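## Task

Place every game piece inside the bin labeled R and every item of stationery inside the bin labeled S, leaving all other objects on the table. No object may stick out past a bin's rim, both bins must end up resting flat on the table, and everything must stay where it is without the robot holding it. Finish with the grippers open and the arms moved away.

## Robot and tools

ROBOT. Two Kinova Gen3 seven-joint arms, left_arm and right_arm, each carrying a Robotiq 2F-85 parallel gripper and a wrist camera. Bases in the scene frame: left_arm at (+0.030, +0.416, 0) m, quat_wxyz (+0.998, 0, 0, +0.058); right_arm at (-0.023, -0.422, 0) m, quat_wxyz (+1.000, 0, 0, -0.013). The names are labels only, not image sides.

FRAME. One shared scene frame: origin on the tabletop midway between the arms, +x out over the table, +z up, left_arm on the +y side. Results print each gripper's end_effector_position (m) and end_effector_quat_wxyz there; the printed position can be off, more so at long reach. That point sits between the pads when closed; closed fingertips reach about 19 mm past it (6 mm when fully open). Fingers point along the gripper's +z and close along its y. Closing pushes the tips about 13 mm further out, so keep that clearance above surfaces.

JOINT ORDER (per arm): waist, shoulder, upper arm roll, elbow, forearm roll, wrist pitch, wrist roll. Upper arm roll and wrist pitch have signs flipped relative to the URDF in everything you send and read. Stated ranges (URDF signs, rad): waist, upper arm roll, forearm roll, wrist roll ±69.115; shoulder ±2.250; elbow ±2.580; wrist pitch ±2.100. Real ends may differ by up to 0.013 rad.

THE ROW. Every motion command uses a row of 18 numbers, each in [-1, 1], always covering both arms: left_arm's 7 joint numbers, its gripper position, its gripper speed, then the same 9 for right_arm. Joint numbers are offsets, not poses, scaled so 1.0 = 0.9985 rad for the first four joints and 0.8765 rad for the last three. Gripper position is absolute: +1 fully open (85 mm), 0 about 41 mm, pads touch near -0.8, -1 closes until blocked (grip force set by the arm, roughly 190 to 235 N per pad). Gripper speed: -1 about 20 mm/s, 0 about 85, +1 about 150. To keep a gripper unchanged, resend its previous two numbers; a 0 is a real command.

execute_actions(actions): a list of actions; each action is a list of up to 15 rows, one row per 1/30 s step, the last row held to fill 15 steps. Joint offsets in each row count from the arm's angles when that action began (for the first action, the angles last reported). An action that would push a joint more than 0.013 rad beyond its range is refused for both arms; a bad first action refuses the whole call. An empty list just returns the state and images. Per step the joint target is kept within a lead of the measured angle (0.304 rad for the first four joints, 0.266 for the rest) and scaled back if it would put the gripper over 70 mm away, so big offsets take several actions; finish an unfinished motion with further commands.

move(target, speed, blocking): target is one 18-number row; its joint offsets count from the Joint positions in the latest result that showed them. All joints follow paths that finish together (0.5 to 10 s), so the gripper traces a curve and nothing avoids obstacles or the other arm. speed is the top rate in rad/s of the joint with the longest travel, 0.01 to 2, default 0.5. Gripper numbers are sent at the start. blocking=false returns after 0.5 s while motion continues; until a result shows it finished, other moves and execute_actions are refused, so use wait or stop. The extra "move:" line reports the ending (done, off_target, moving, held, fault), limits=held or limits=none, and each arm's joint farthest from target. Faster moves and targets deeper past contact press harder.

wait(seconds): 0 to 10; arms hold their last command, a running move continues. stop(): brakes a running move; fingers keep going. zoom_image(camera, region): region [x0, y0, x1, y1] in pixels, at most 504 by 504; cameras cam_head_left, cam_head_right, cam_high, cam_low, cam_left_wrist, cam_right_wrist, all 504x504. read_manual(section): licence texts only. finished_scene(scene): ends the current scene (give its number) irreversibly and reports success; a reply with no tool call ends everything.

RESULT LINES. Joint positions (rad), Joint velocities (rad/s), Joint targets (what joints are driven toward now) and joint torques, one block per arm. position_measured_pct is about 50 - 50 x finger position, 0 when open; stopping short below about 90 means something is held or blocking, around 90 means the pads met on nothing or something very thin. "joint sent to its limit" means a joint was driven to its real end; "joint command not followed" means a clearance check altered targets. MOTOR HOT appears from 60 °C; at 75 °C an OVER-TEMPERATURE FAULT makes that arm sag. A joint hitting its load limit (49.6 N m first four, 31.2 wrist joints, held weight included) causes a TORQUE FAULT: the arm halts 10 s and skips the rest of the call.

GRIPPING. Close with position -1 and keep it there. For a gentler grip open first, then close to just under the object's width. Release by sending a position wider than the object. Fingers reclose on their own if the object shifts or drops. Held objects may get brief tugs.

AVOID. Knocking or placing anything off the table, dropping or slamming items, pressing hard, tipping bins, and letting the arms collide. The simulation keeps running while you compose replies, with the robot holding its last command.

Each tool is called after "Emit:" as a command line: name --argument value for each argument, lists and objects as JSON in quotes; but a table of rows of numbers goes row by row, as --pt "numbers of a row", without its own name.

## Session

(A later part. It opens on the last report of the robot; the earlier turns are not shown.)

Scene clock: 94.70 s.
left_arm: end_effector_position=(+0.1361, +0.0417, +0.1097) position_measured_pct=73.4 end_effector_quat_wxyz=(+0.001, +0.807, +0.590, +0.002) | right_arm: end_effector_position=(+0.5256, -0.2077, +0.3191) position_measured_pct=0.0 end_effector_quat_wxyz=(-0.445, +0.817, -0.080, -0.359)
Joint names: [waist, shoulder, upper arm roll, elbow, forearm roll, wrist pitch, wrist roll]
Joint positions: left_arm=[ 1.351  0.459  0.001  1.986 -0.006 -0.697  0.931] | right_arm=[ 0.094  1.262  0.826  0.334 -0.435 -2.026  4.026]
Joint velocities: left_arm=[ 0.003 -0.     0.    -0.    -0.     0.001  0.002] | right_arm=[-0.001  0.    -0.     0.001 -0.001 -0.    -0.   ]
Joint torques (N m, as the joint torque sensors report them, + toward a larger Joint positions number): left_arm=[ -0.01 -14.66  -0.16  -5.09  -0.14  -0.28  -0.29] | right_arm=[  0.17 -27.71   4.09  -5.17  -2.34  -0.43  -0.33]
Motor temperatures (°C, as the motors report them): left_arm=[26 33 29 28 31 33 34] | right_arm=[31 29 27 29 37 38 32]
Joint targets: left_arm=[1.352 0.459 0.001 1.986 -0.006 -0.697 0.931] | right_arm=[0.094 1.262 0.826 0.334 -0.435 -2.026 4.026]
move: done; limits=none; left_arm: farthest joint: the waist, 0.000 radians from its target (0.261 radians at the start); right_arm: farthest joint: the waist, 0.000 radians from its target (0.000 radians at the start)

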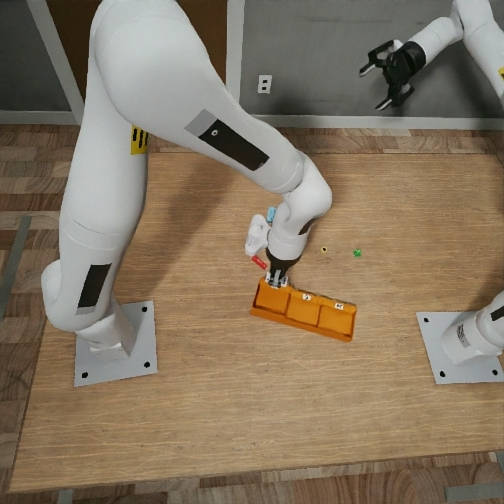

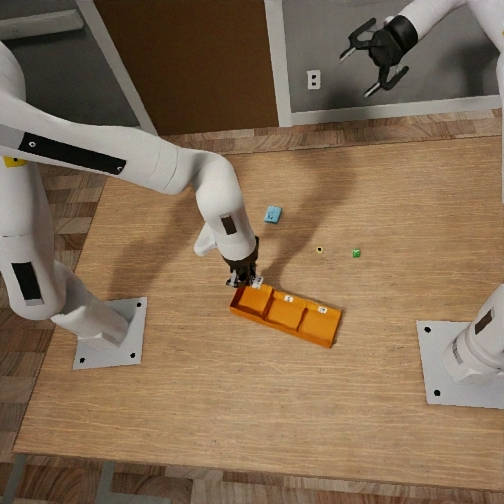

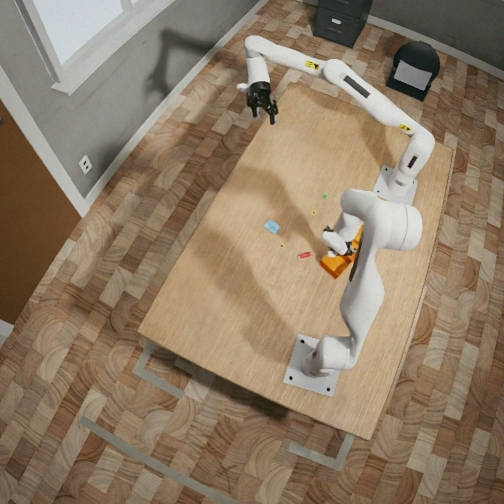

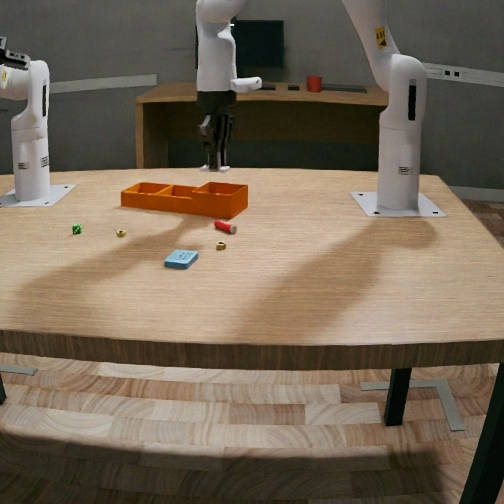

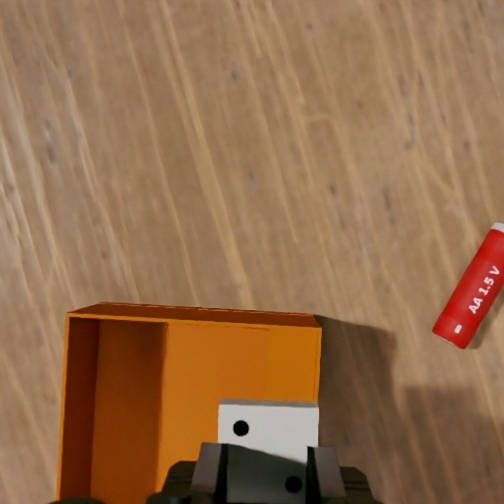

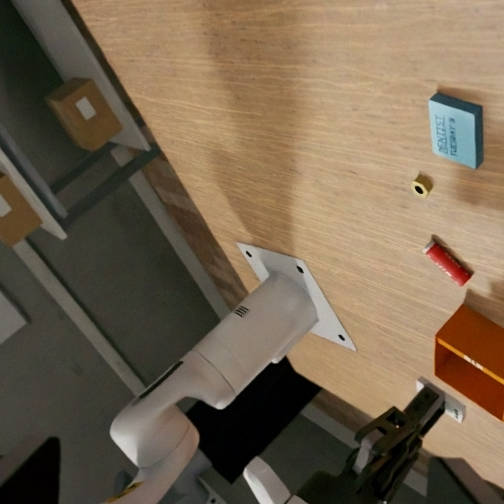

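Emit:
move --target '[0.054,0.16,0,0.081,0,0.275,0.06,-1,0.5, 0,0,0,0,0,0,0,1,0]' --speed 0.35

Scene clock: 107.23 s.
left_arm: end_effector_position=(+0.1227, +0.0255, +0.0578) position_measured_pct=73.4 end_effector_quat_wxyz=(+0.029, +0.806, +0.591, -0.007) | right_arm: end_effector_position=(+0.5256, -0.2077, +0.3191) position_measured_pct=0.0 end_effector_quat_wxyz=(-0.445, +0.817, -0.080, -0.359)
Joint names: [waist, shoulder, upper arm roll, elbow, forearm roll, wrist pitch, wrist roll]
Joint positions: left_arm=[ 1.402  0.563  0.005  2.054 -0.01  -0.465  0.984] | right_arm=[ 0.094  1.262  0.826  0.334 -0.435 -2.026  4.026]
Joint velocities: left_arm=[ 0.     0.001 -0.    -0.    -0.     0.001  0.   ] | right_arm=[ 0.001  0.    -0.    -0.     0.002 -0.001  0.   ]
Joint torques (N m, as the joint torque sensors report them, + toward a larger Joint positions number): left_arm=[ 2.86 28.23 -3.81  4.96  1.59  4.02 -0.18] | right_arm=[  0.   -27.59   4.14  -5.27  -2.41  -0.43  -0.25]
Motor temperatures (°C, as the motors report them): left_arm=[26 33 29 28 31 33 34] | right_arm=[31 29 27 29 37 38 32]
Joint targets: left_arm=[1.405 0.619 0.001 2.067 -0.006 -0.456 0.984] | right_arm=[0.094 1.262 0.826 0.334 -0.435 -2.026 4.026]
move: off_target (left_arm); limits=none; left_arm: farthest joint: the shoulder, 0.056 radians from its target (0.160 radians at the start); right_arm: farthest joint: the waist, 0.000 radians from its target (0.000 radians at the start)

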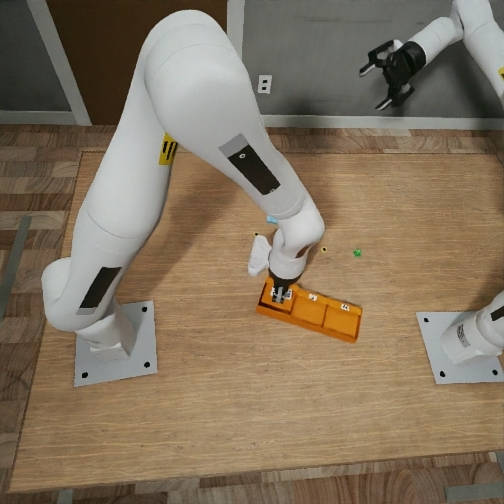

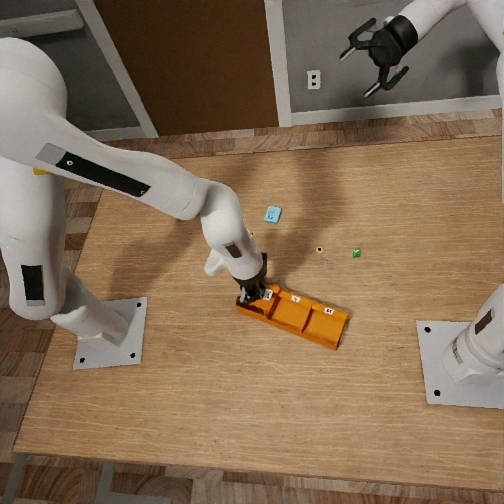

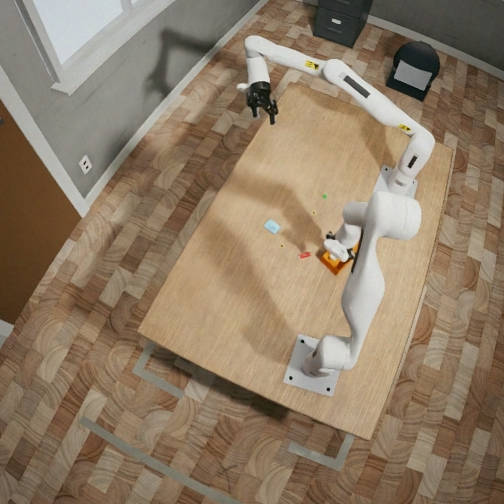

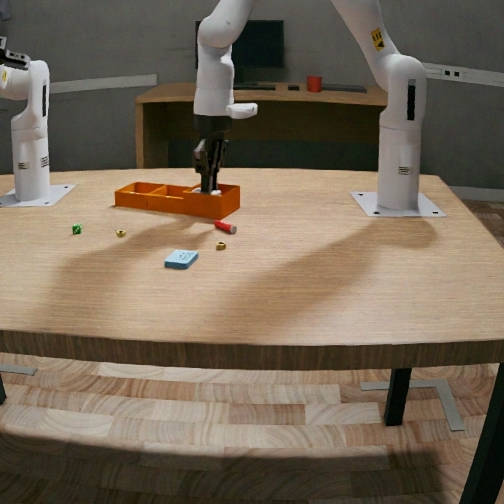

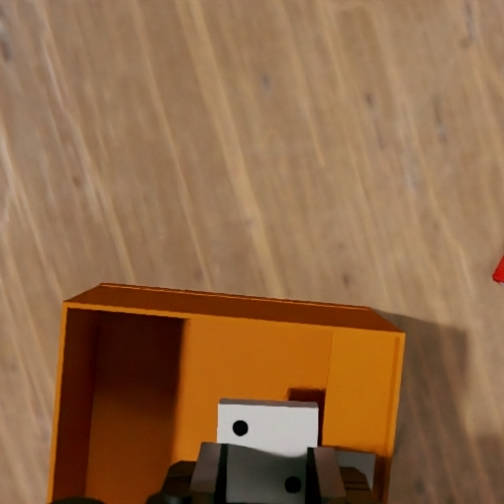

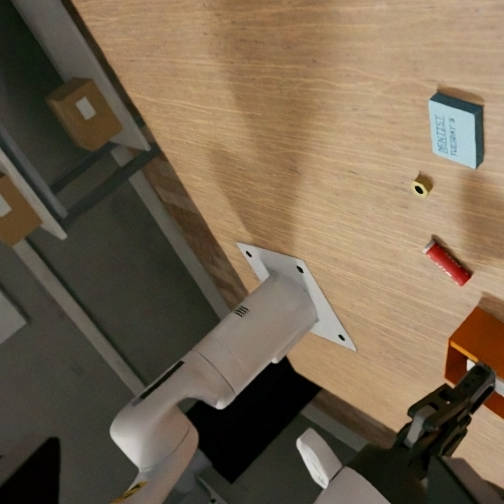

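Emit:
move --target '[0,-0.065,0,0,0,-0.07,0,-1,0.5, 0,0,0,0,0,0,0,1,0]' --speed 0.3

Emit:
move --target '[-0.005,-0.003,-0.004,0.046,0.004,-0.023,-0.01,-1,0.5, 0,0,0,0,0,0,0,1,0]' --speed 0.3

Scene clock: 117.83 s.
left_arm: end_effector_position=(+0.1214, +0.0305, +0.0824) position_measured_pct=73.4 end_effector_quat_wxyz=(+0.031, +0.806, +0.591, -0.007) | right_arm: end_effector_position=(+0.5256, -0.2077, +0.3191) position_measured_pct=0.0 end_effector_quat_wxyz=(-0.445, +0.817, -0.080, -0.359)
Joint names: [waist, shoulder, upper arm roll, elbow, forearm roll, wrist pitch, wrist roll]
Joint positions: left_arm=[ 1.402  0.498  0.005  2.054 -0.01  -0.526  0.984] | right_arm=[ 0.094  1.262  0.826  0.334 -0.435 -2.026  4.026]
Joint velocities: left_arm=[-0.001 -0.005  0.    -0.    -0.     0.    -0.   ] | right_arm=[-0.     0.    -0.    -0.001  0.003 -0.001  0.   ]
Joint torques (N m, as the joint torque sensors report them, + toward a larger Joint positions number): left_arm=[  0.14 -14.61  -0.2   -4.56  -0.21  -0.02  -0.21] | right_arm=[  0.   -27.7    4.04  -5.32  -2.35  -0.43  -0.33]
Motor temperatures (°C, as the motors report them): left_arm=[26 33 29 28 31 33 34] | right_arm=[31 29 27 29 37 38 32]
Joint targets: left_arm=[1.402 0.498 0.005 2.054 -0.010 -0.526 0.984] | right_arm=[0.094 1.262 0.826 0.334 -0.435 -2.026 4.026]
move: done; limits=none; left_arm: farthest joint: the waist, 0.000 radians from its target (0.000 radians at the start); right_arm: farthest joint: the waist, 0.000 radians from its target (0.000 radians at the start)

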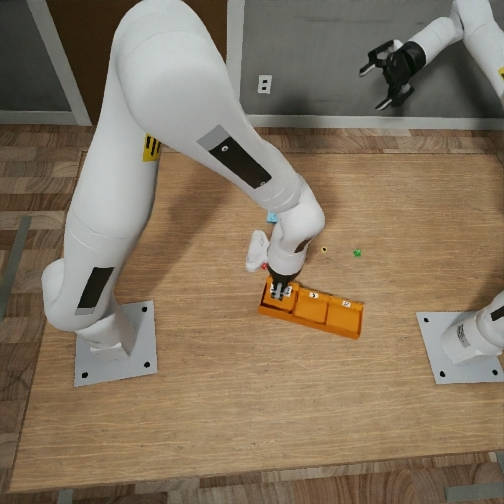

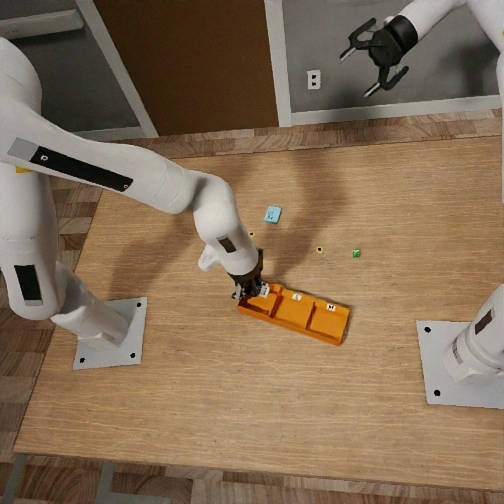

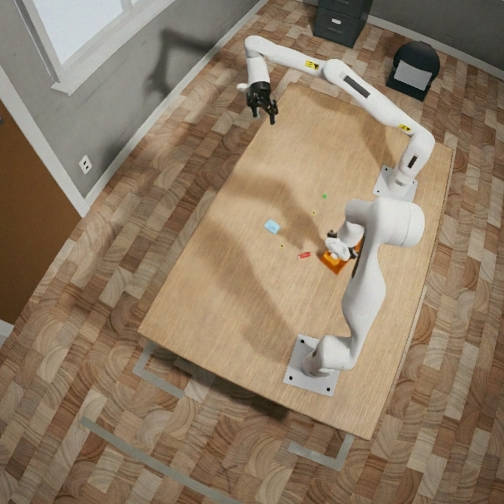

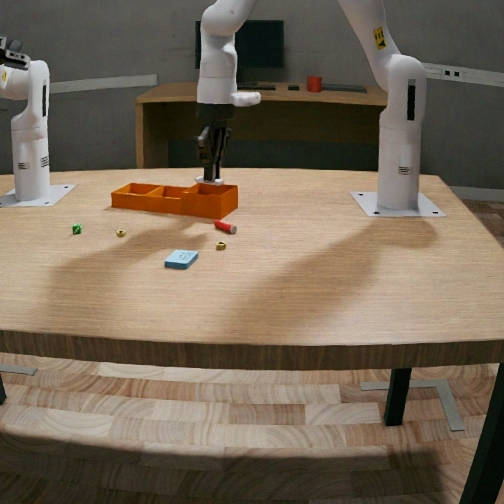

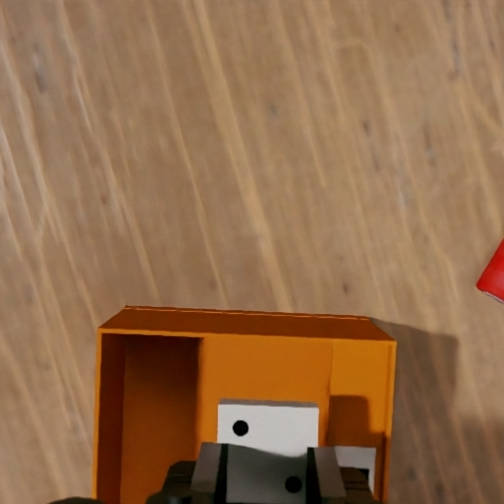

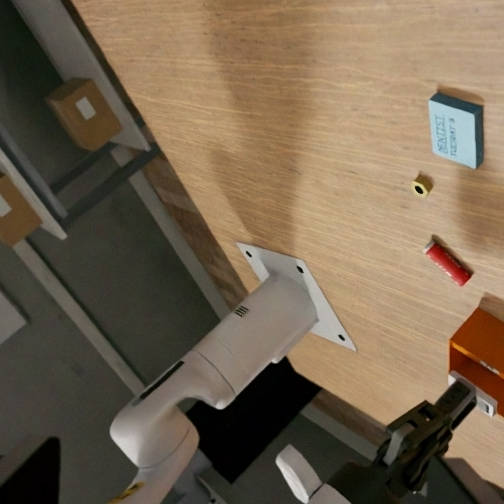

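Scene clock: 118.60 s.
left_arm: end_effector_position=(+0.1118, +0.0611, +0.0751) position_measured_pct=73.4 end_effector_quat_wxyz=(+0.001, +0.808, +0.589, +0.002) | right_arm: end_effector_position=(+0.5256, -0.2077, +0.3191) position_measured_pct=0.0 end_effector_quat_wxyz=(-0.445, +0.817, -0.080, -0.359)
Joint names: [waist, shoulder, upper arm roll, elbow, forearm roll, wrist pitch, wrist roll]
Joint positions: left_arm=[ 1.397  0.495  0.001  2.1   -0.007 -0.546  0.975] | right_arm=[ 0.094  1.262  0.826  0.334 -0.435 -2.026  4.026]
Joint velocities: left_arm=[-0.001 -0.001 -0.001  0.    -0.001  0.    -0.001] | right_arm=[ 0.001  0.001 -0.     0.    -0.001 -0.002 -0.   ]
Joint torques (N m, as the joint torque sensors report them, + toward a larger Joint positions number): left_arm=[  0.16 -14.41  -0.2   -3.98  -0.21  -0.23  -0.22] | right_arm=[  0.07 -27.75   4.24  -5.32  -2.41  -0.43  -0.33]
Motor temperatures (°C, as the motors report them): left_arm=[26 33 29 28 31 33 34] | right_arm=[31 29 27 29 37 38 32]
Joint targets: left_arm=[1.397 0.495 0.001 2.100 -0.007 -0.546 0.975] | right_arm=[0.094 1.262 0.826 0.334 -0.435 -2.026 4.026]
move: done; limits=none; left_arm: farthest joint: the waist, 0.000 radians from its target (0.005 radians at the start); right_arm: farthest joint: the waist, 0.000 radians from its target (0.000 radians at the start)

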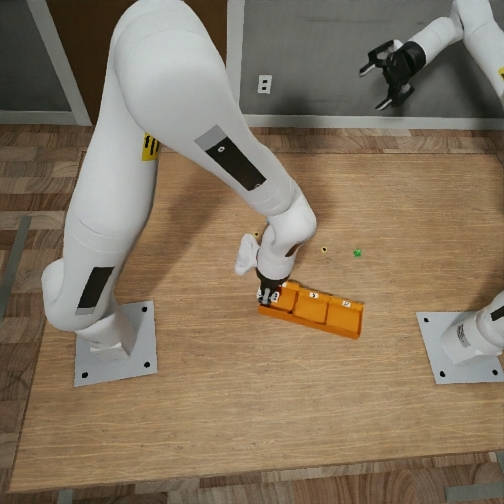

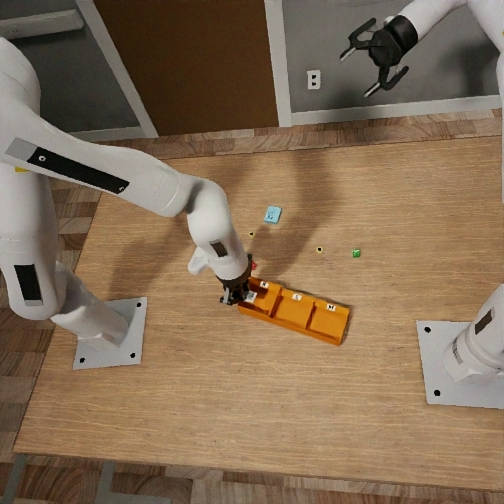

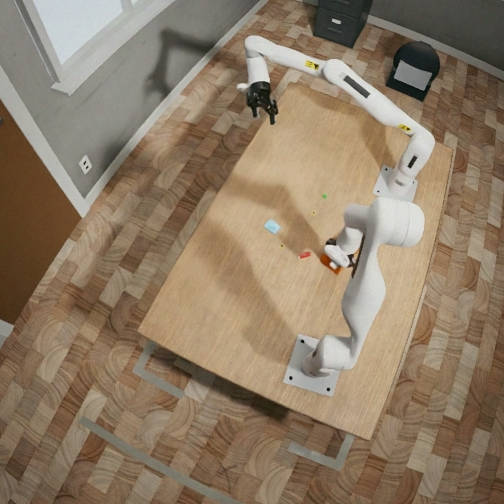

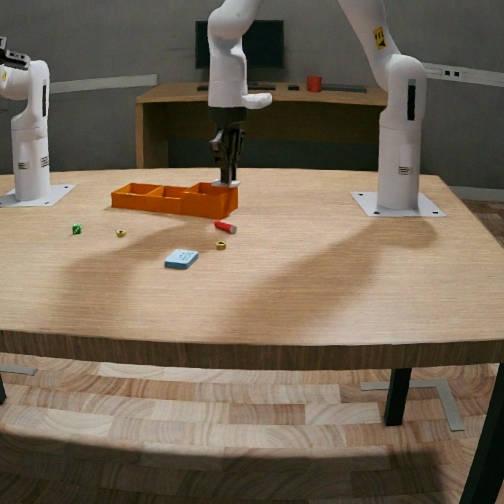

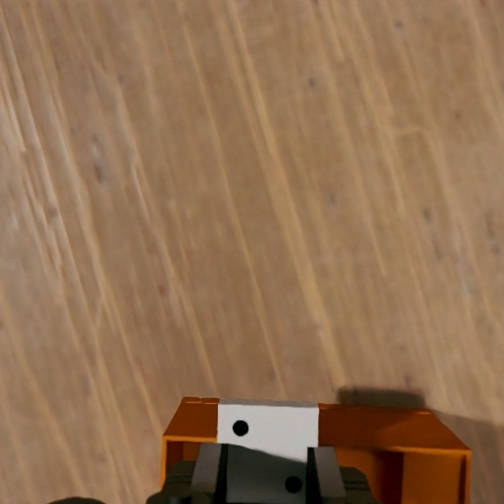

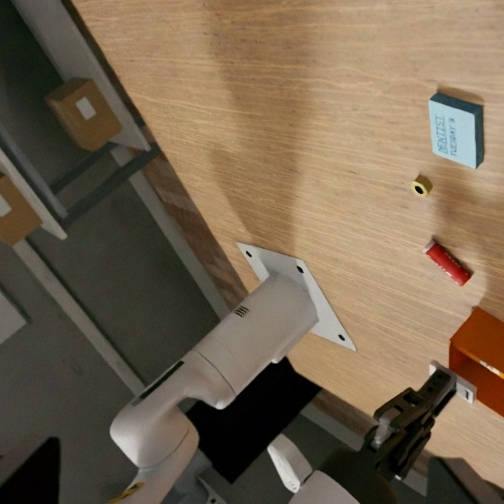

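Emit:
move --target '[0.029,0.038,0,-0.089,0,-0.056,0.034,-1,0.5, 0,0,0,0,0,0,0,1,0]' --speed 0.3

Scene clock: 130.53 s.
left_arm: end_effector_position=(+0.1089, +0.0319, +0.0760) position_measured_pct=73.4 end_effector_quat_wxyz=(+0.002, +0.807, +0.590, +0.002) | right_arm: end_effector_position=(+0.5256, -0.2077, +0.3191) position_measured_pct=0.0 end_effector_quat_wxyz=(-0.445, +0.817, -0.080, -0.359)
Joint names: [waist, shoulder, upper arm roll, elbow, forearm roll, wrist pitch, wrist roll]
Joint positions: left_arm=[ 1.425  0.533  0.001  2.011 -0.007 -0.595  1.005] | right_arm=[ 0.094  1.262  0.826  0.334 -0.435 -2.026  4.026]
Joint velocities: left_arm=[ 0.001  0.002  0.    -0.001 -0.    -0.001  0.   ] | right_arm=[ 0.001 -0.    -0.    -0.     0.     0.     0.   ]
Joint torques (N m, as the joint torque sensors report them, + toward a larger Joint positions number): left_arm=[  0.39 -15.62  -0.3   -4.41  -0.2   -0.27  -0.26] | right_arm=[  0.08 -27.65   4.07  -5.22  -2.33  -0.51  -0.35]
Motor temperatures (°C, as the motors report them): left_arm=[26 33 29 28 31 33 34] | right_arm=[31 29 27 29 37 38 32]
Joint targets: left_arm=[1.426 0.533 0.001 2.011 -0.007 -0.595 1.005] | right_arm=[0.094 1.262 0.826 0.334 -0.435 -2.026 4.026]
move: done; limits=none; left_arm: farthest joint: the waist, 0.001 radians from its target (0.029 radians at the start); right_arm: farthest joint: the waist, 0.000 radians from its target (0.000 radians at the start)

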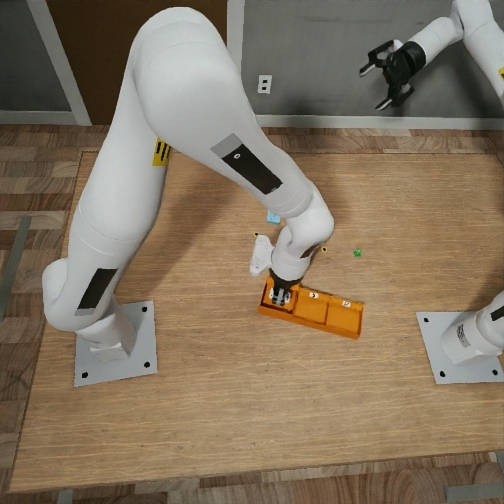

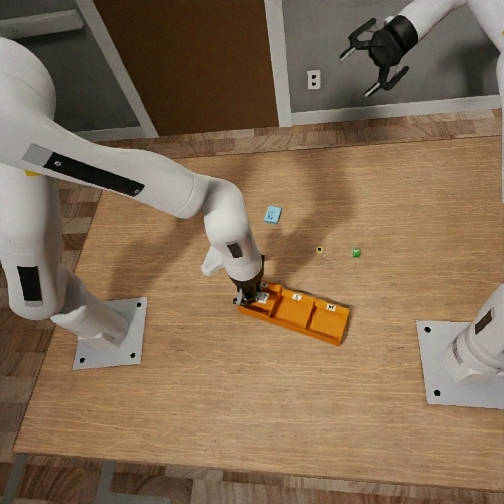

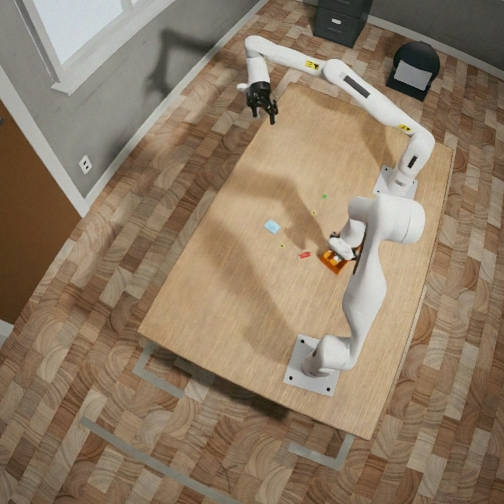

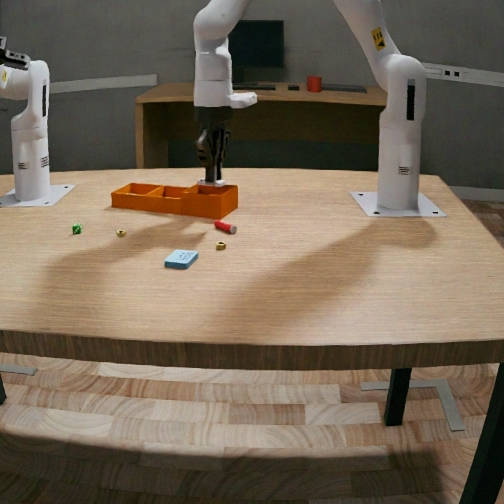

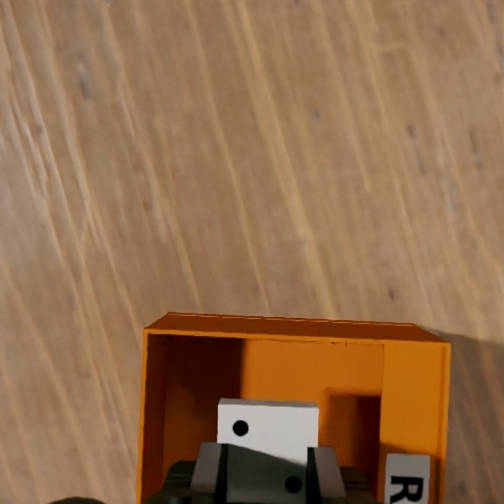

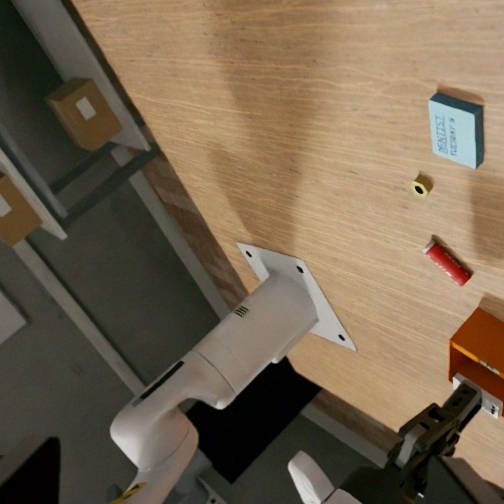

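Emit:
move --target '[0,0.077,0,0.023,0,0.112,0,-1,0.5, 0,0,0,0,0,0,0,1,0]' --speed 0.15

Scene clock: 135.23 s.
left_arm: end_effector_position=(+0.1088, +0.0319, +0.0423) position_measured_pct=73.4 end_effector_quat_wxyz=(+0.001, +0.808, +0.590, +0.002) | right_arm: end_effector_position=(+0.5256, -0.2077, +0.3191) position_measured_pct=0.0 end_effector_quat_wxyz=(-0.445, +0.817, -0.080, -0.359)
Joint names: [waist, shoulder, upper arm roll, elbow, forearm roll, wrist pitch, wrist roll]
Joint positions: left_arm=[ 1.425  0.609  0.001  2.034 -0.007 -0.497  1.005] | right_arm=[ 0.094  1.262  0.826  0.334 -0.435 -2.026  4.026]
Joint velocities: left_arm=[ 0.001  0.002  0.     0.    -0.001  0.    -0.   ] | right_arm=[ 0.001 -0.001 -0.     0.001  0.001 -0.001  0.   ]
Joint torques (N m, as the joint torque sensors report them, + toward a larger Joint positions number): left_arm=[  0.17 -15.94  -0.3   -3.69  -0.22  -0.34  -0.23] | right_arm=[  0.11 -27.78   4.26  -5.28  -2.44  -0.47  -0.36]
Motor temperatures (°C, as the motors report them): left_arm=[26 33 29 28 31 33 34] | right_arm=[31 29 27 29 37 38 32]
Joint targets: left_arm=[1.425 0.610 0.001 2.034 -0.007 -0.497 1.005] | right_arm=[0.094 1.262 0.826 0.334 -0.435 -2.026 4.026]
move: done; limits=none; left_arm: farthest joint: the waist, 0.000 radians from its target (0.001 radians at the start); right_arm: farthest joint: the waist, 0.000 radians from its target (0.000 radians at the start)

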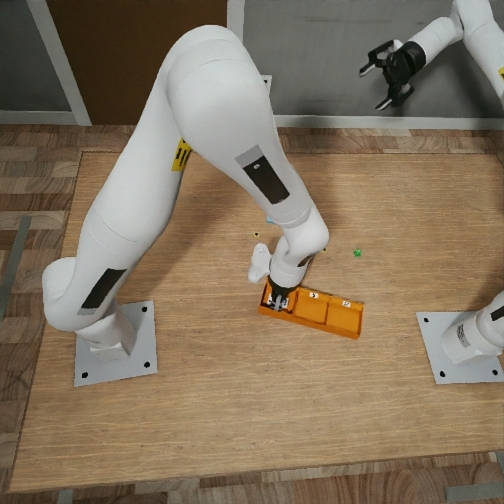

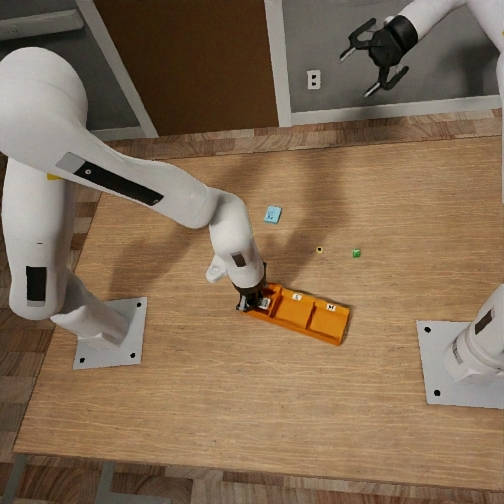

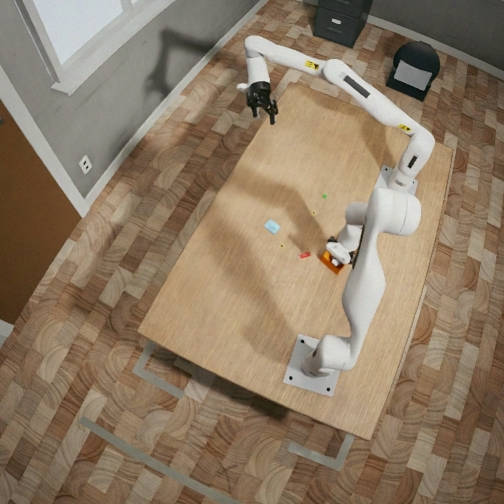

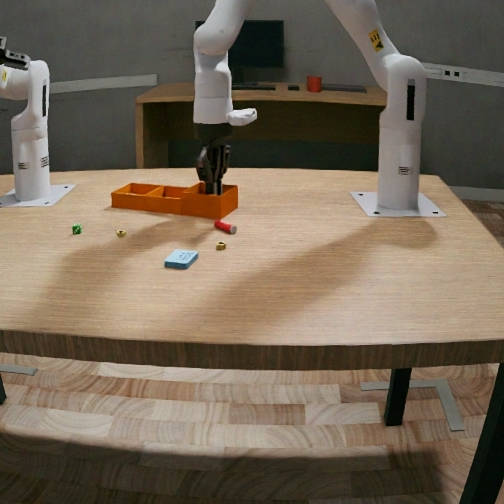

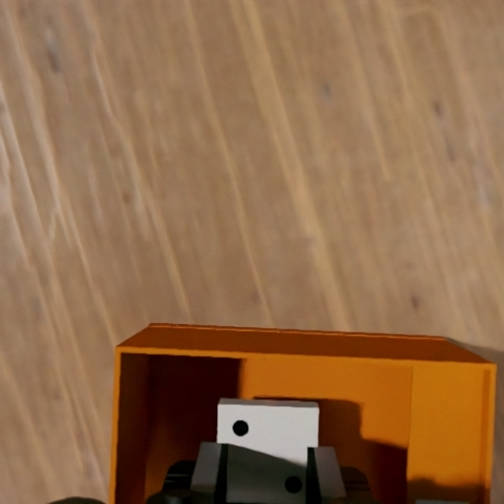

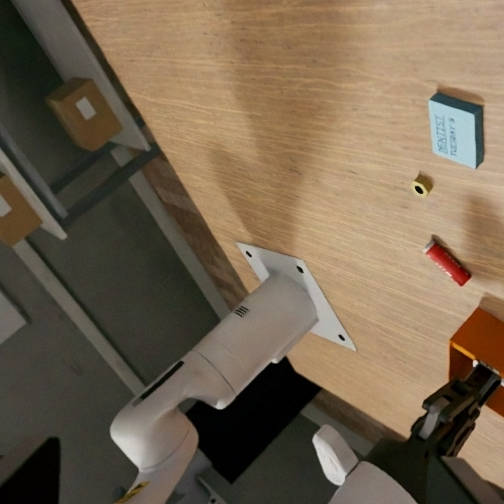

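Emit:
move --target '[0,0.023,0,0.007,0,0.033,0,-1,0.5, 0,0,0,0,0,0,0,1,0]' --speed 0.1

Emit:
execute_actions --actions '[[[0,0,0,0,0,0,0,-0.28,0,0,0,0,0,0,0,0,1,0]],[[0,0,0,0,0,0,0,-0.28,0,0,0,0,0,0,0,0,1,0]]]'

Emit:
move --target '[0,-0.2,0,-0.065,0,-0.3,0,-0.28,0, 0,0,0,0,0,0,0,1,0]' --speed 0.4

Scene clock: 142.90 s.
left_arm: end_effector_position=(+0.1085, +0.0326, +0.0324) position_measured_pct=73.4 end_effector_quat_wxyz=(+0.001, +0.808, +0.590, +0.002) | right_arm: end_effector_position=(+0.5256, -0.2077, +0.3191) position_measured_pct=0.0 end_effector_quat_wxyz=(-0.445, +0.817, -0.080, -0.359)
Joint names: [waist, shoulder, upper arm roll, elbow, forearm roll, wrist pitch, wrist roll]
Joint positions: left_arm=[ 1.425  0.632  0.001  2.041 -0.007 -0.468  1.005] | right_arm=[ 0.094  1.262  0.826  0.334 -0.435 -2.026  4.026]
Joint velocities: left_arm=[ 0.     0.001  0.    -0.     0.     0.    -0.001] | right_arm=[-0.    -0.001  0.     0.    -0.    -0.002 -0.   ]
Joint torques (N m, as the joint torque sensors report them, + toward a larger Joint positions number): left_arm=[  0.22 -16.39  -0.22  -3.62  -0.2   -0.16  -0.31] | right_arm=[  0.11 -27.64   4.05  -5.27  -2.46  -0.38  -0.3 ]
Motor temperatures (°C, as the motors report them): left_arm=[26 33 29 28 31 33 34] | right_arm=[31 30 27 29 37 38 32]
Joint targets: left_arm=[1.425 0.632 0.001 2.041 -0.007 -0.468 1.005] | right_arm=[0.094 1.262 0.826 0.334 -0.435 -2.026 4.026]
move: done; limits=none; left_arm: farthest joint: the waist, 0.000 radians from its target (0.000 radians at the start); right_arm: farthest joint: the waist, 0.000 radians from its target (0.000 radians at the start)

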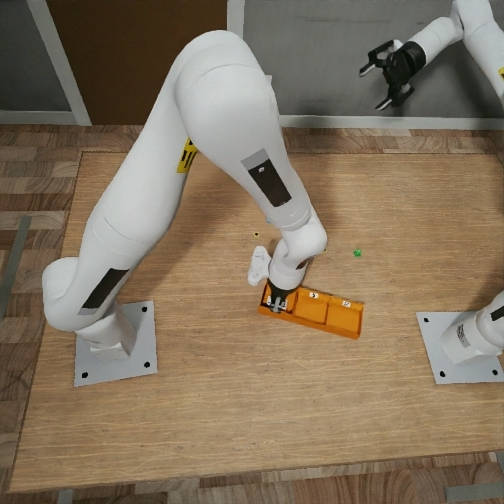

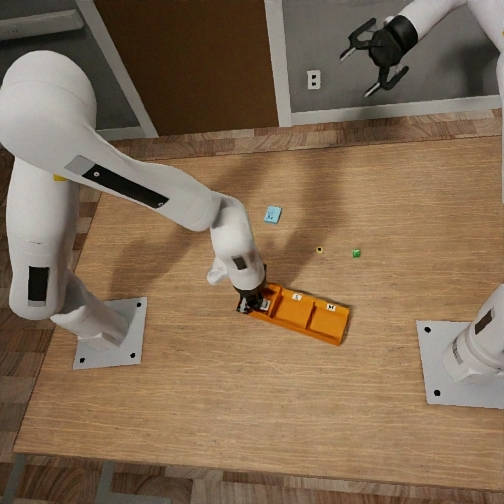

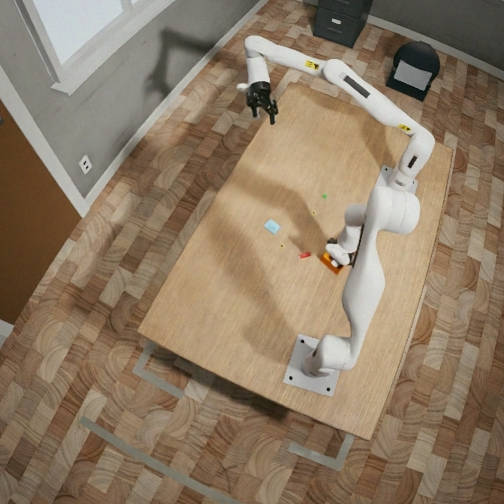

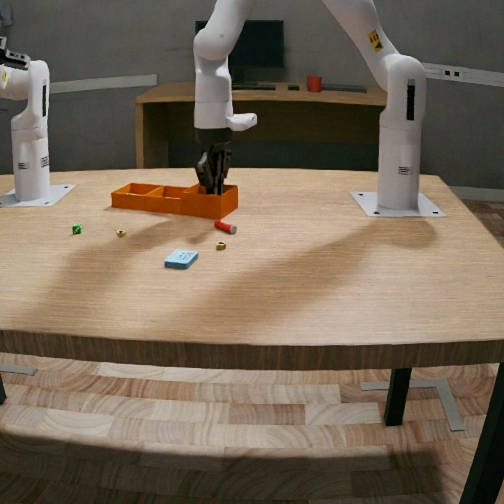

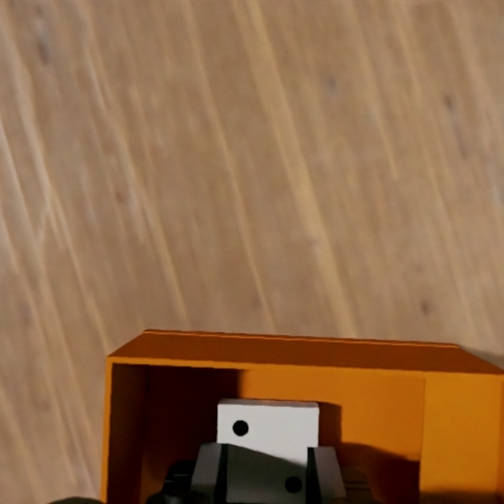

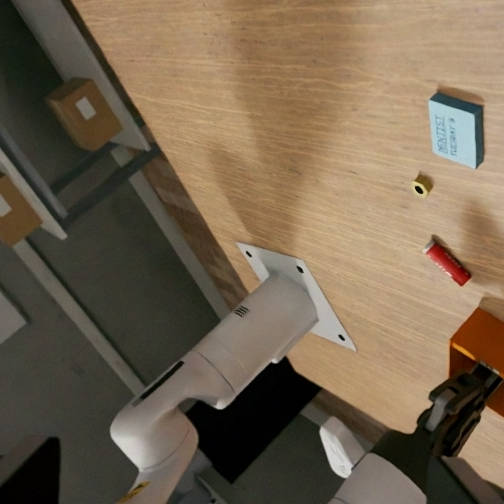

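Scene clock: 143.90 s.
left_arm: end_effector_position=(+0.1085, +0.0326, +0.0324) position_measured_pct=63.9 end_effector_quat_wxyz=(+0.001, +0.808, +0.590, +0.002) | right_arm: end_effector_position=(+0.5256, -0.2077, +0.3191) position_measured_pct=0.0 end_effector_quat_wxyz=(-0.445, +0.817, -0.080, -0.359)
Joint names: [waist, shoulder, upper arm roll, elbow, forearm roll, wrist pitch, wrist roll]
Joint positions: left_arm=[ 1.425  0.632  0.001  2.041 -0.007 -0.468  1.005] | right_arm=[ 0.094  1.262  0.826  0.334 -0.435 -2.026  4.026]
Joint velocities: left_arm=[ 0.    -0.001 -0.001  0.     0.001  0.     0.   ] | right_arm=[ 0.     0.    -0.     0.001  0.001 -0.001 -0.   ]
Joint torques (N m, as the joint torque sensors report them, + toward a larger Joint positions number): left_arm=[  0.09 -16.02  -0.12  -3.56  -0.22  -0.28  -0.15] | right_arm=[  0.13 -27.65   4.11  -5.28  -2.58  -0.5   -0.37]
Motor temperatures (°C, as the motors report them): left_arm=[26 34 29 28 31 33 34] | right_arm=[31 30 27 29 37 38 32]
Joint targets: left_arm=[1.425 0.632 0.001 2.041 -0.007 -0.468 1.005] | right_arm=[0.094 1.262 0.826 0.334 -0.435 -2.026 4.026]

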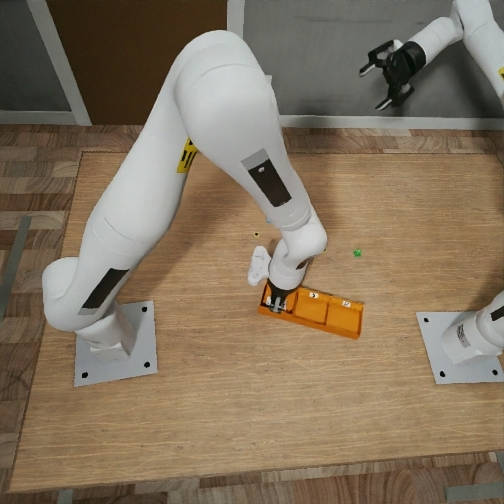

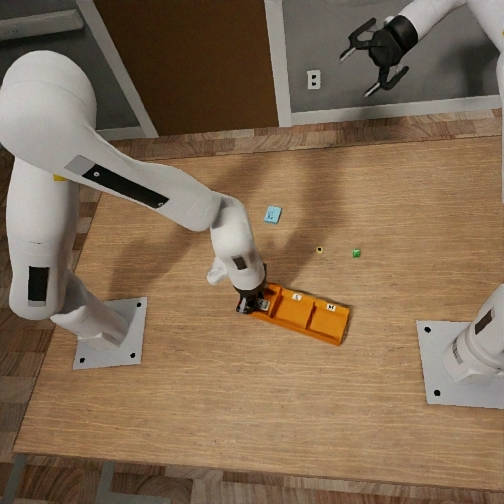

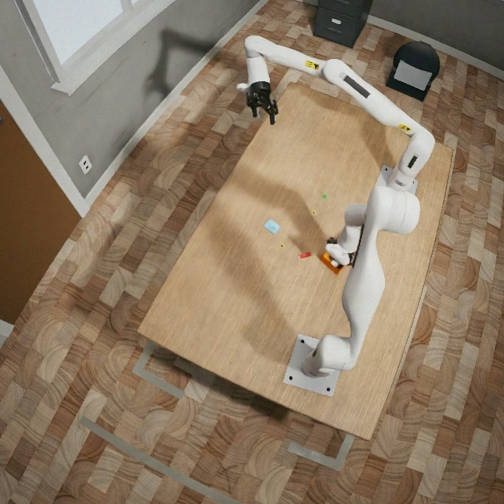

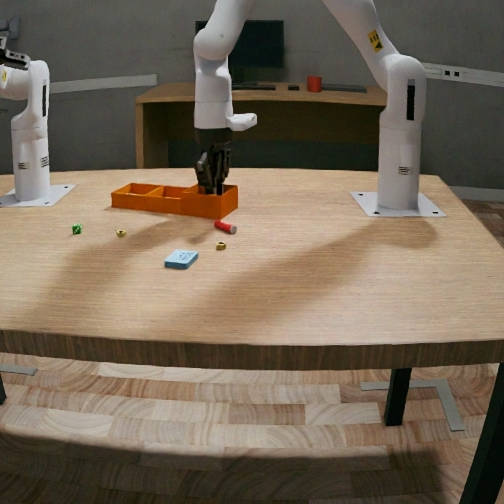

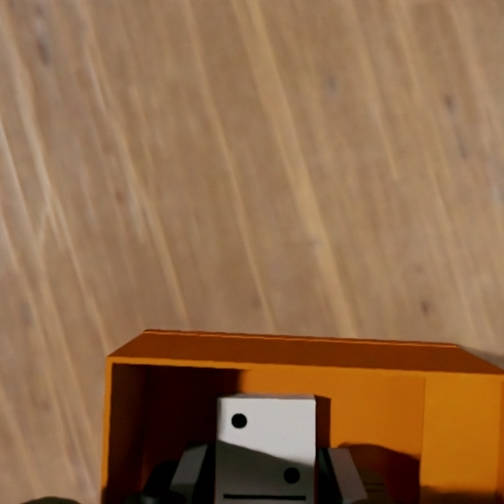

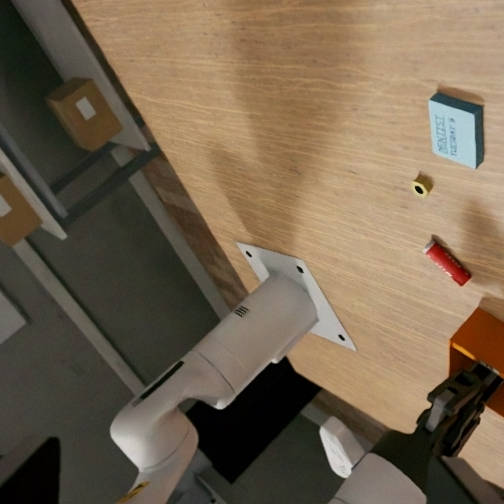

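Scene clock: 145.10 s.
left_arm: end_effector_position=(+0.1081, +0.0360, +0.1217) position_measured_pct=63.9 end_effector_quat_wxyz=(+0.002, +0.807, +0.590, +0.002) | right_arm: end_effector_position=(+0.5256, -0.2077, +0.3191) position_measured_pct=0.0 end_effector_quat_wxyz=(-0.445, +0.817, -0.080, -0.359)
Joint names: [waist, shoulder, upper arm roll, elbow, forearm roll, wrist pitch, wrist roll]
Joint positions: left_arm=[ 1.425  0.433  0.001  1.976 -0.007 -0.731  1.005] | right_arm=[ 0.094  1.262  0.826  0.334 -0.435 -2.026  4.026]
Joint velocities: left_arm=[-0.    -0.003 -0.001  0.001  0.     0.     0.   ] | right_arm=[-0.001  0.001 -0.     0.002 -0.     0.001  0.   ]
Joint torques (N m, as the joint torque sensors report them, + toward a larger Joint positions number): left_arm=[  0.14 -14.76  -0.25  -5.42  -0.19  -0.14  -0.22] | right_arm=[  0.17 -27.72   4.03  -5.18  -2.41  -0.4   -0.37]
Motor temperatures (°C, as the motors report them): left_arm=[26 34 29 28 31 33 34] | right_arm=[31 30 27 29 37 38 32]
Joint targets: left_arm=[1.425 0.433 0.001 1.976 -0.007 -0.731 1.005] | right_arm=[0.094 1.262 0.826 0.334 -0.435 -2.026 4.026]
move: done; limits=none; left_arm: farthest joint: the waist, 0.000 radians from its target (0.000 radians at the start); right_arm: farthest joint: the waist, 0.000 radians from its target (0.000 radians at the start)

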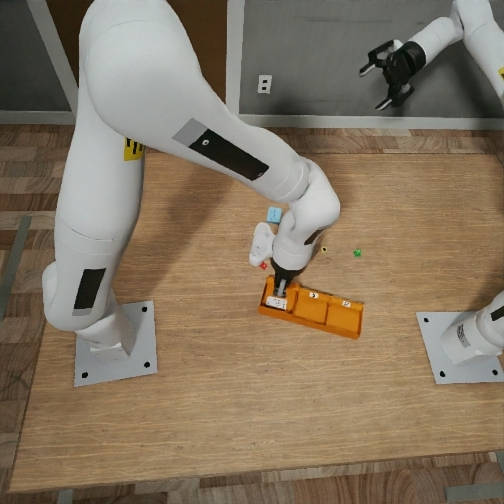

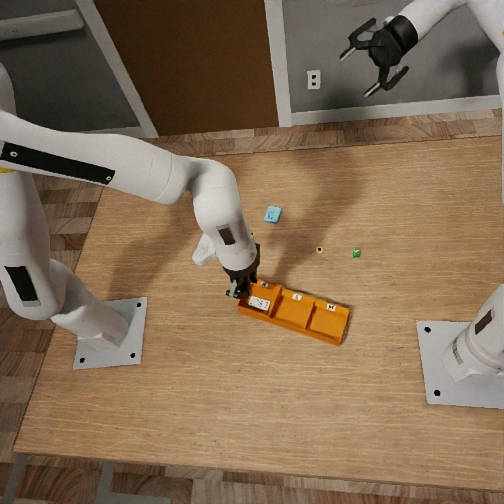

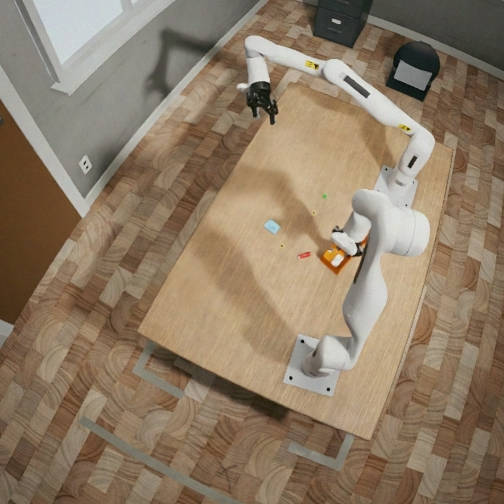

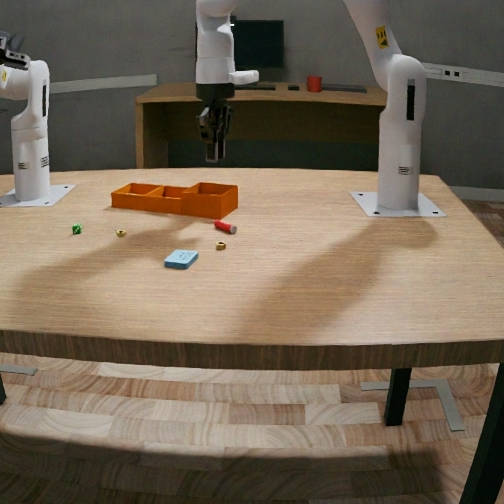

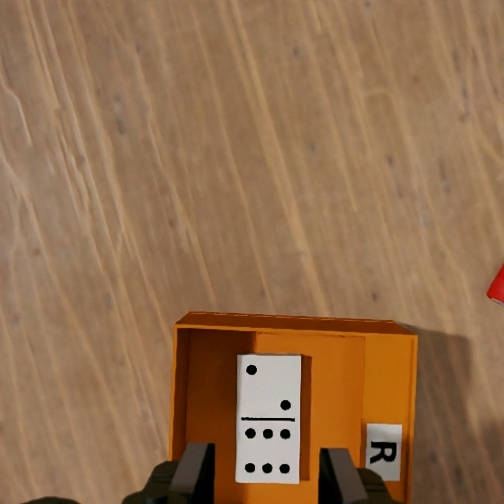

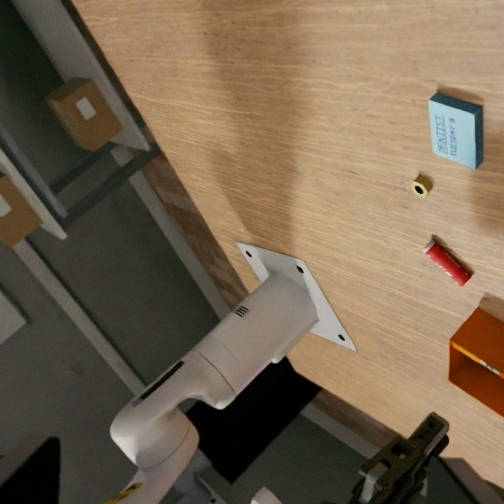

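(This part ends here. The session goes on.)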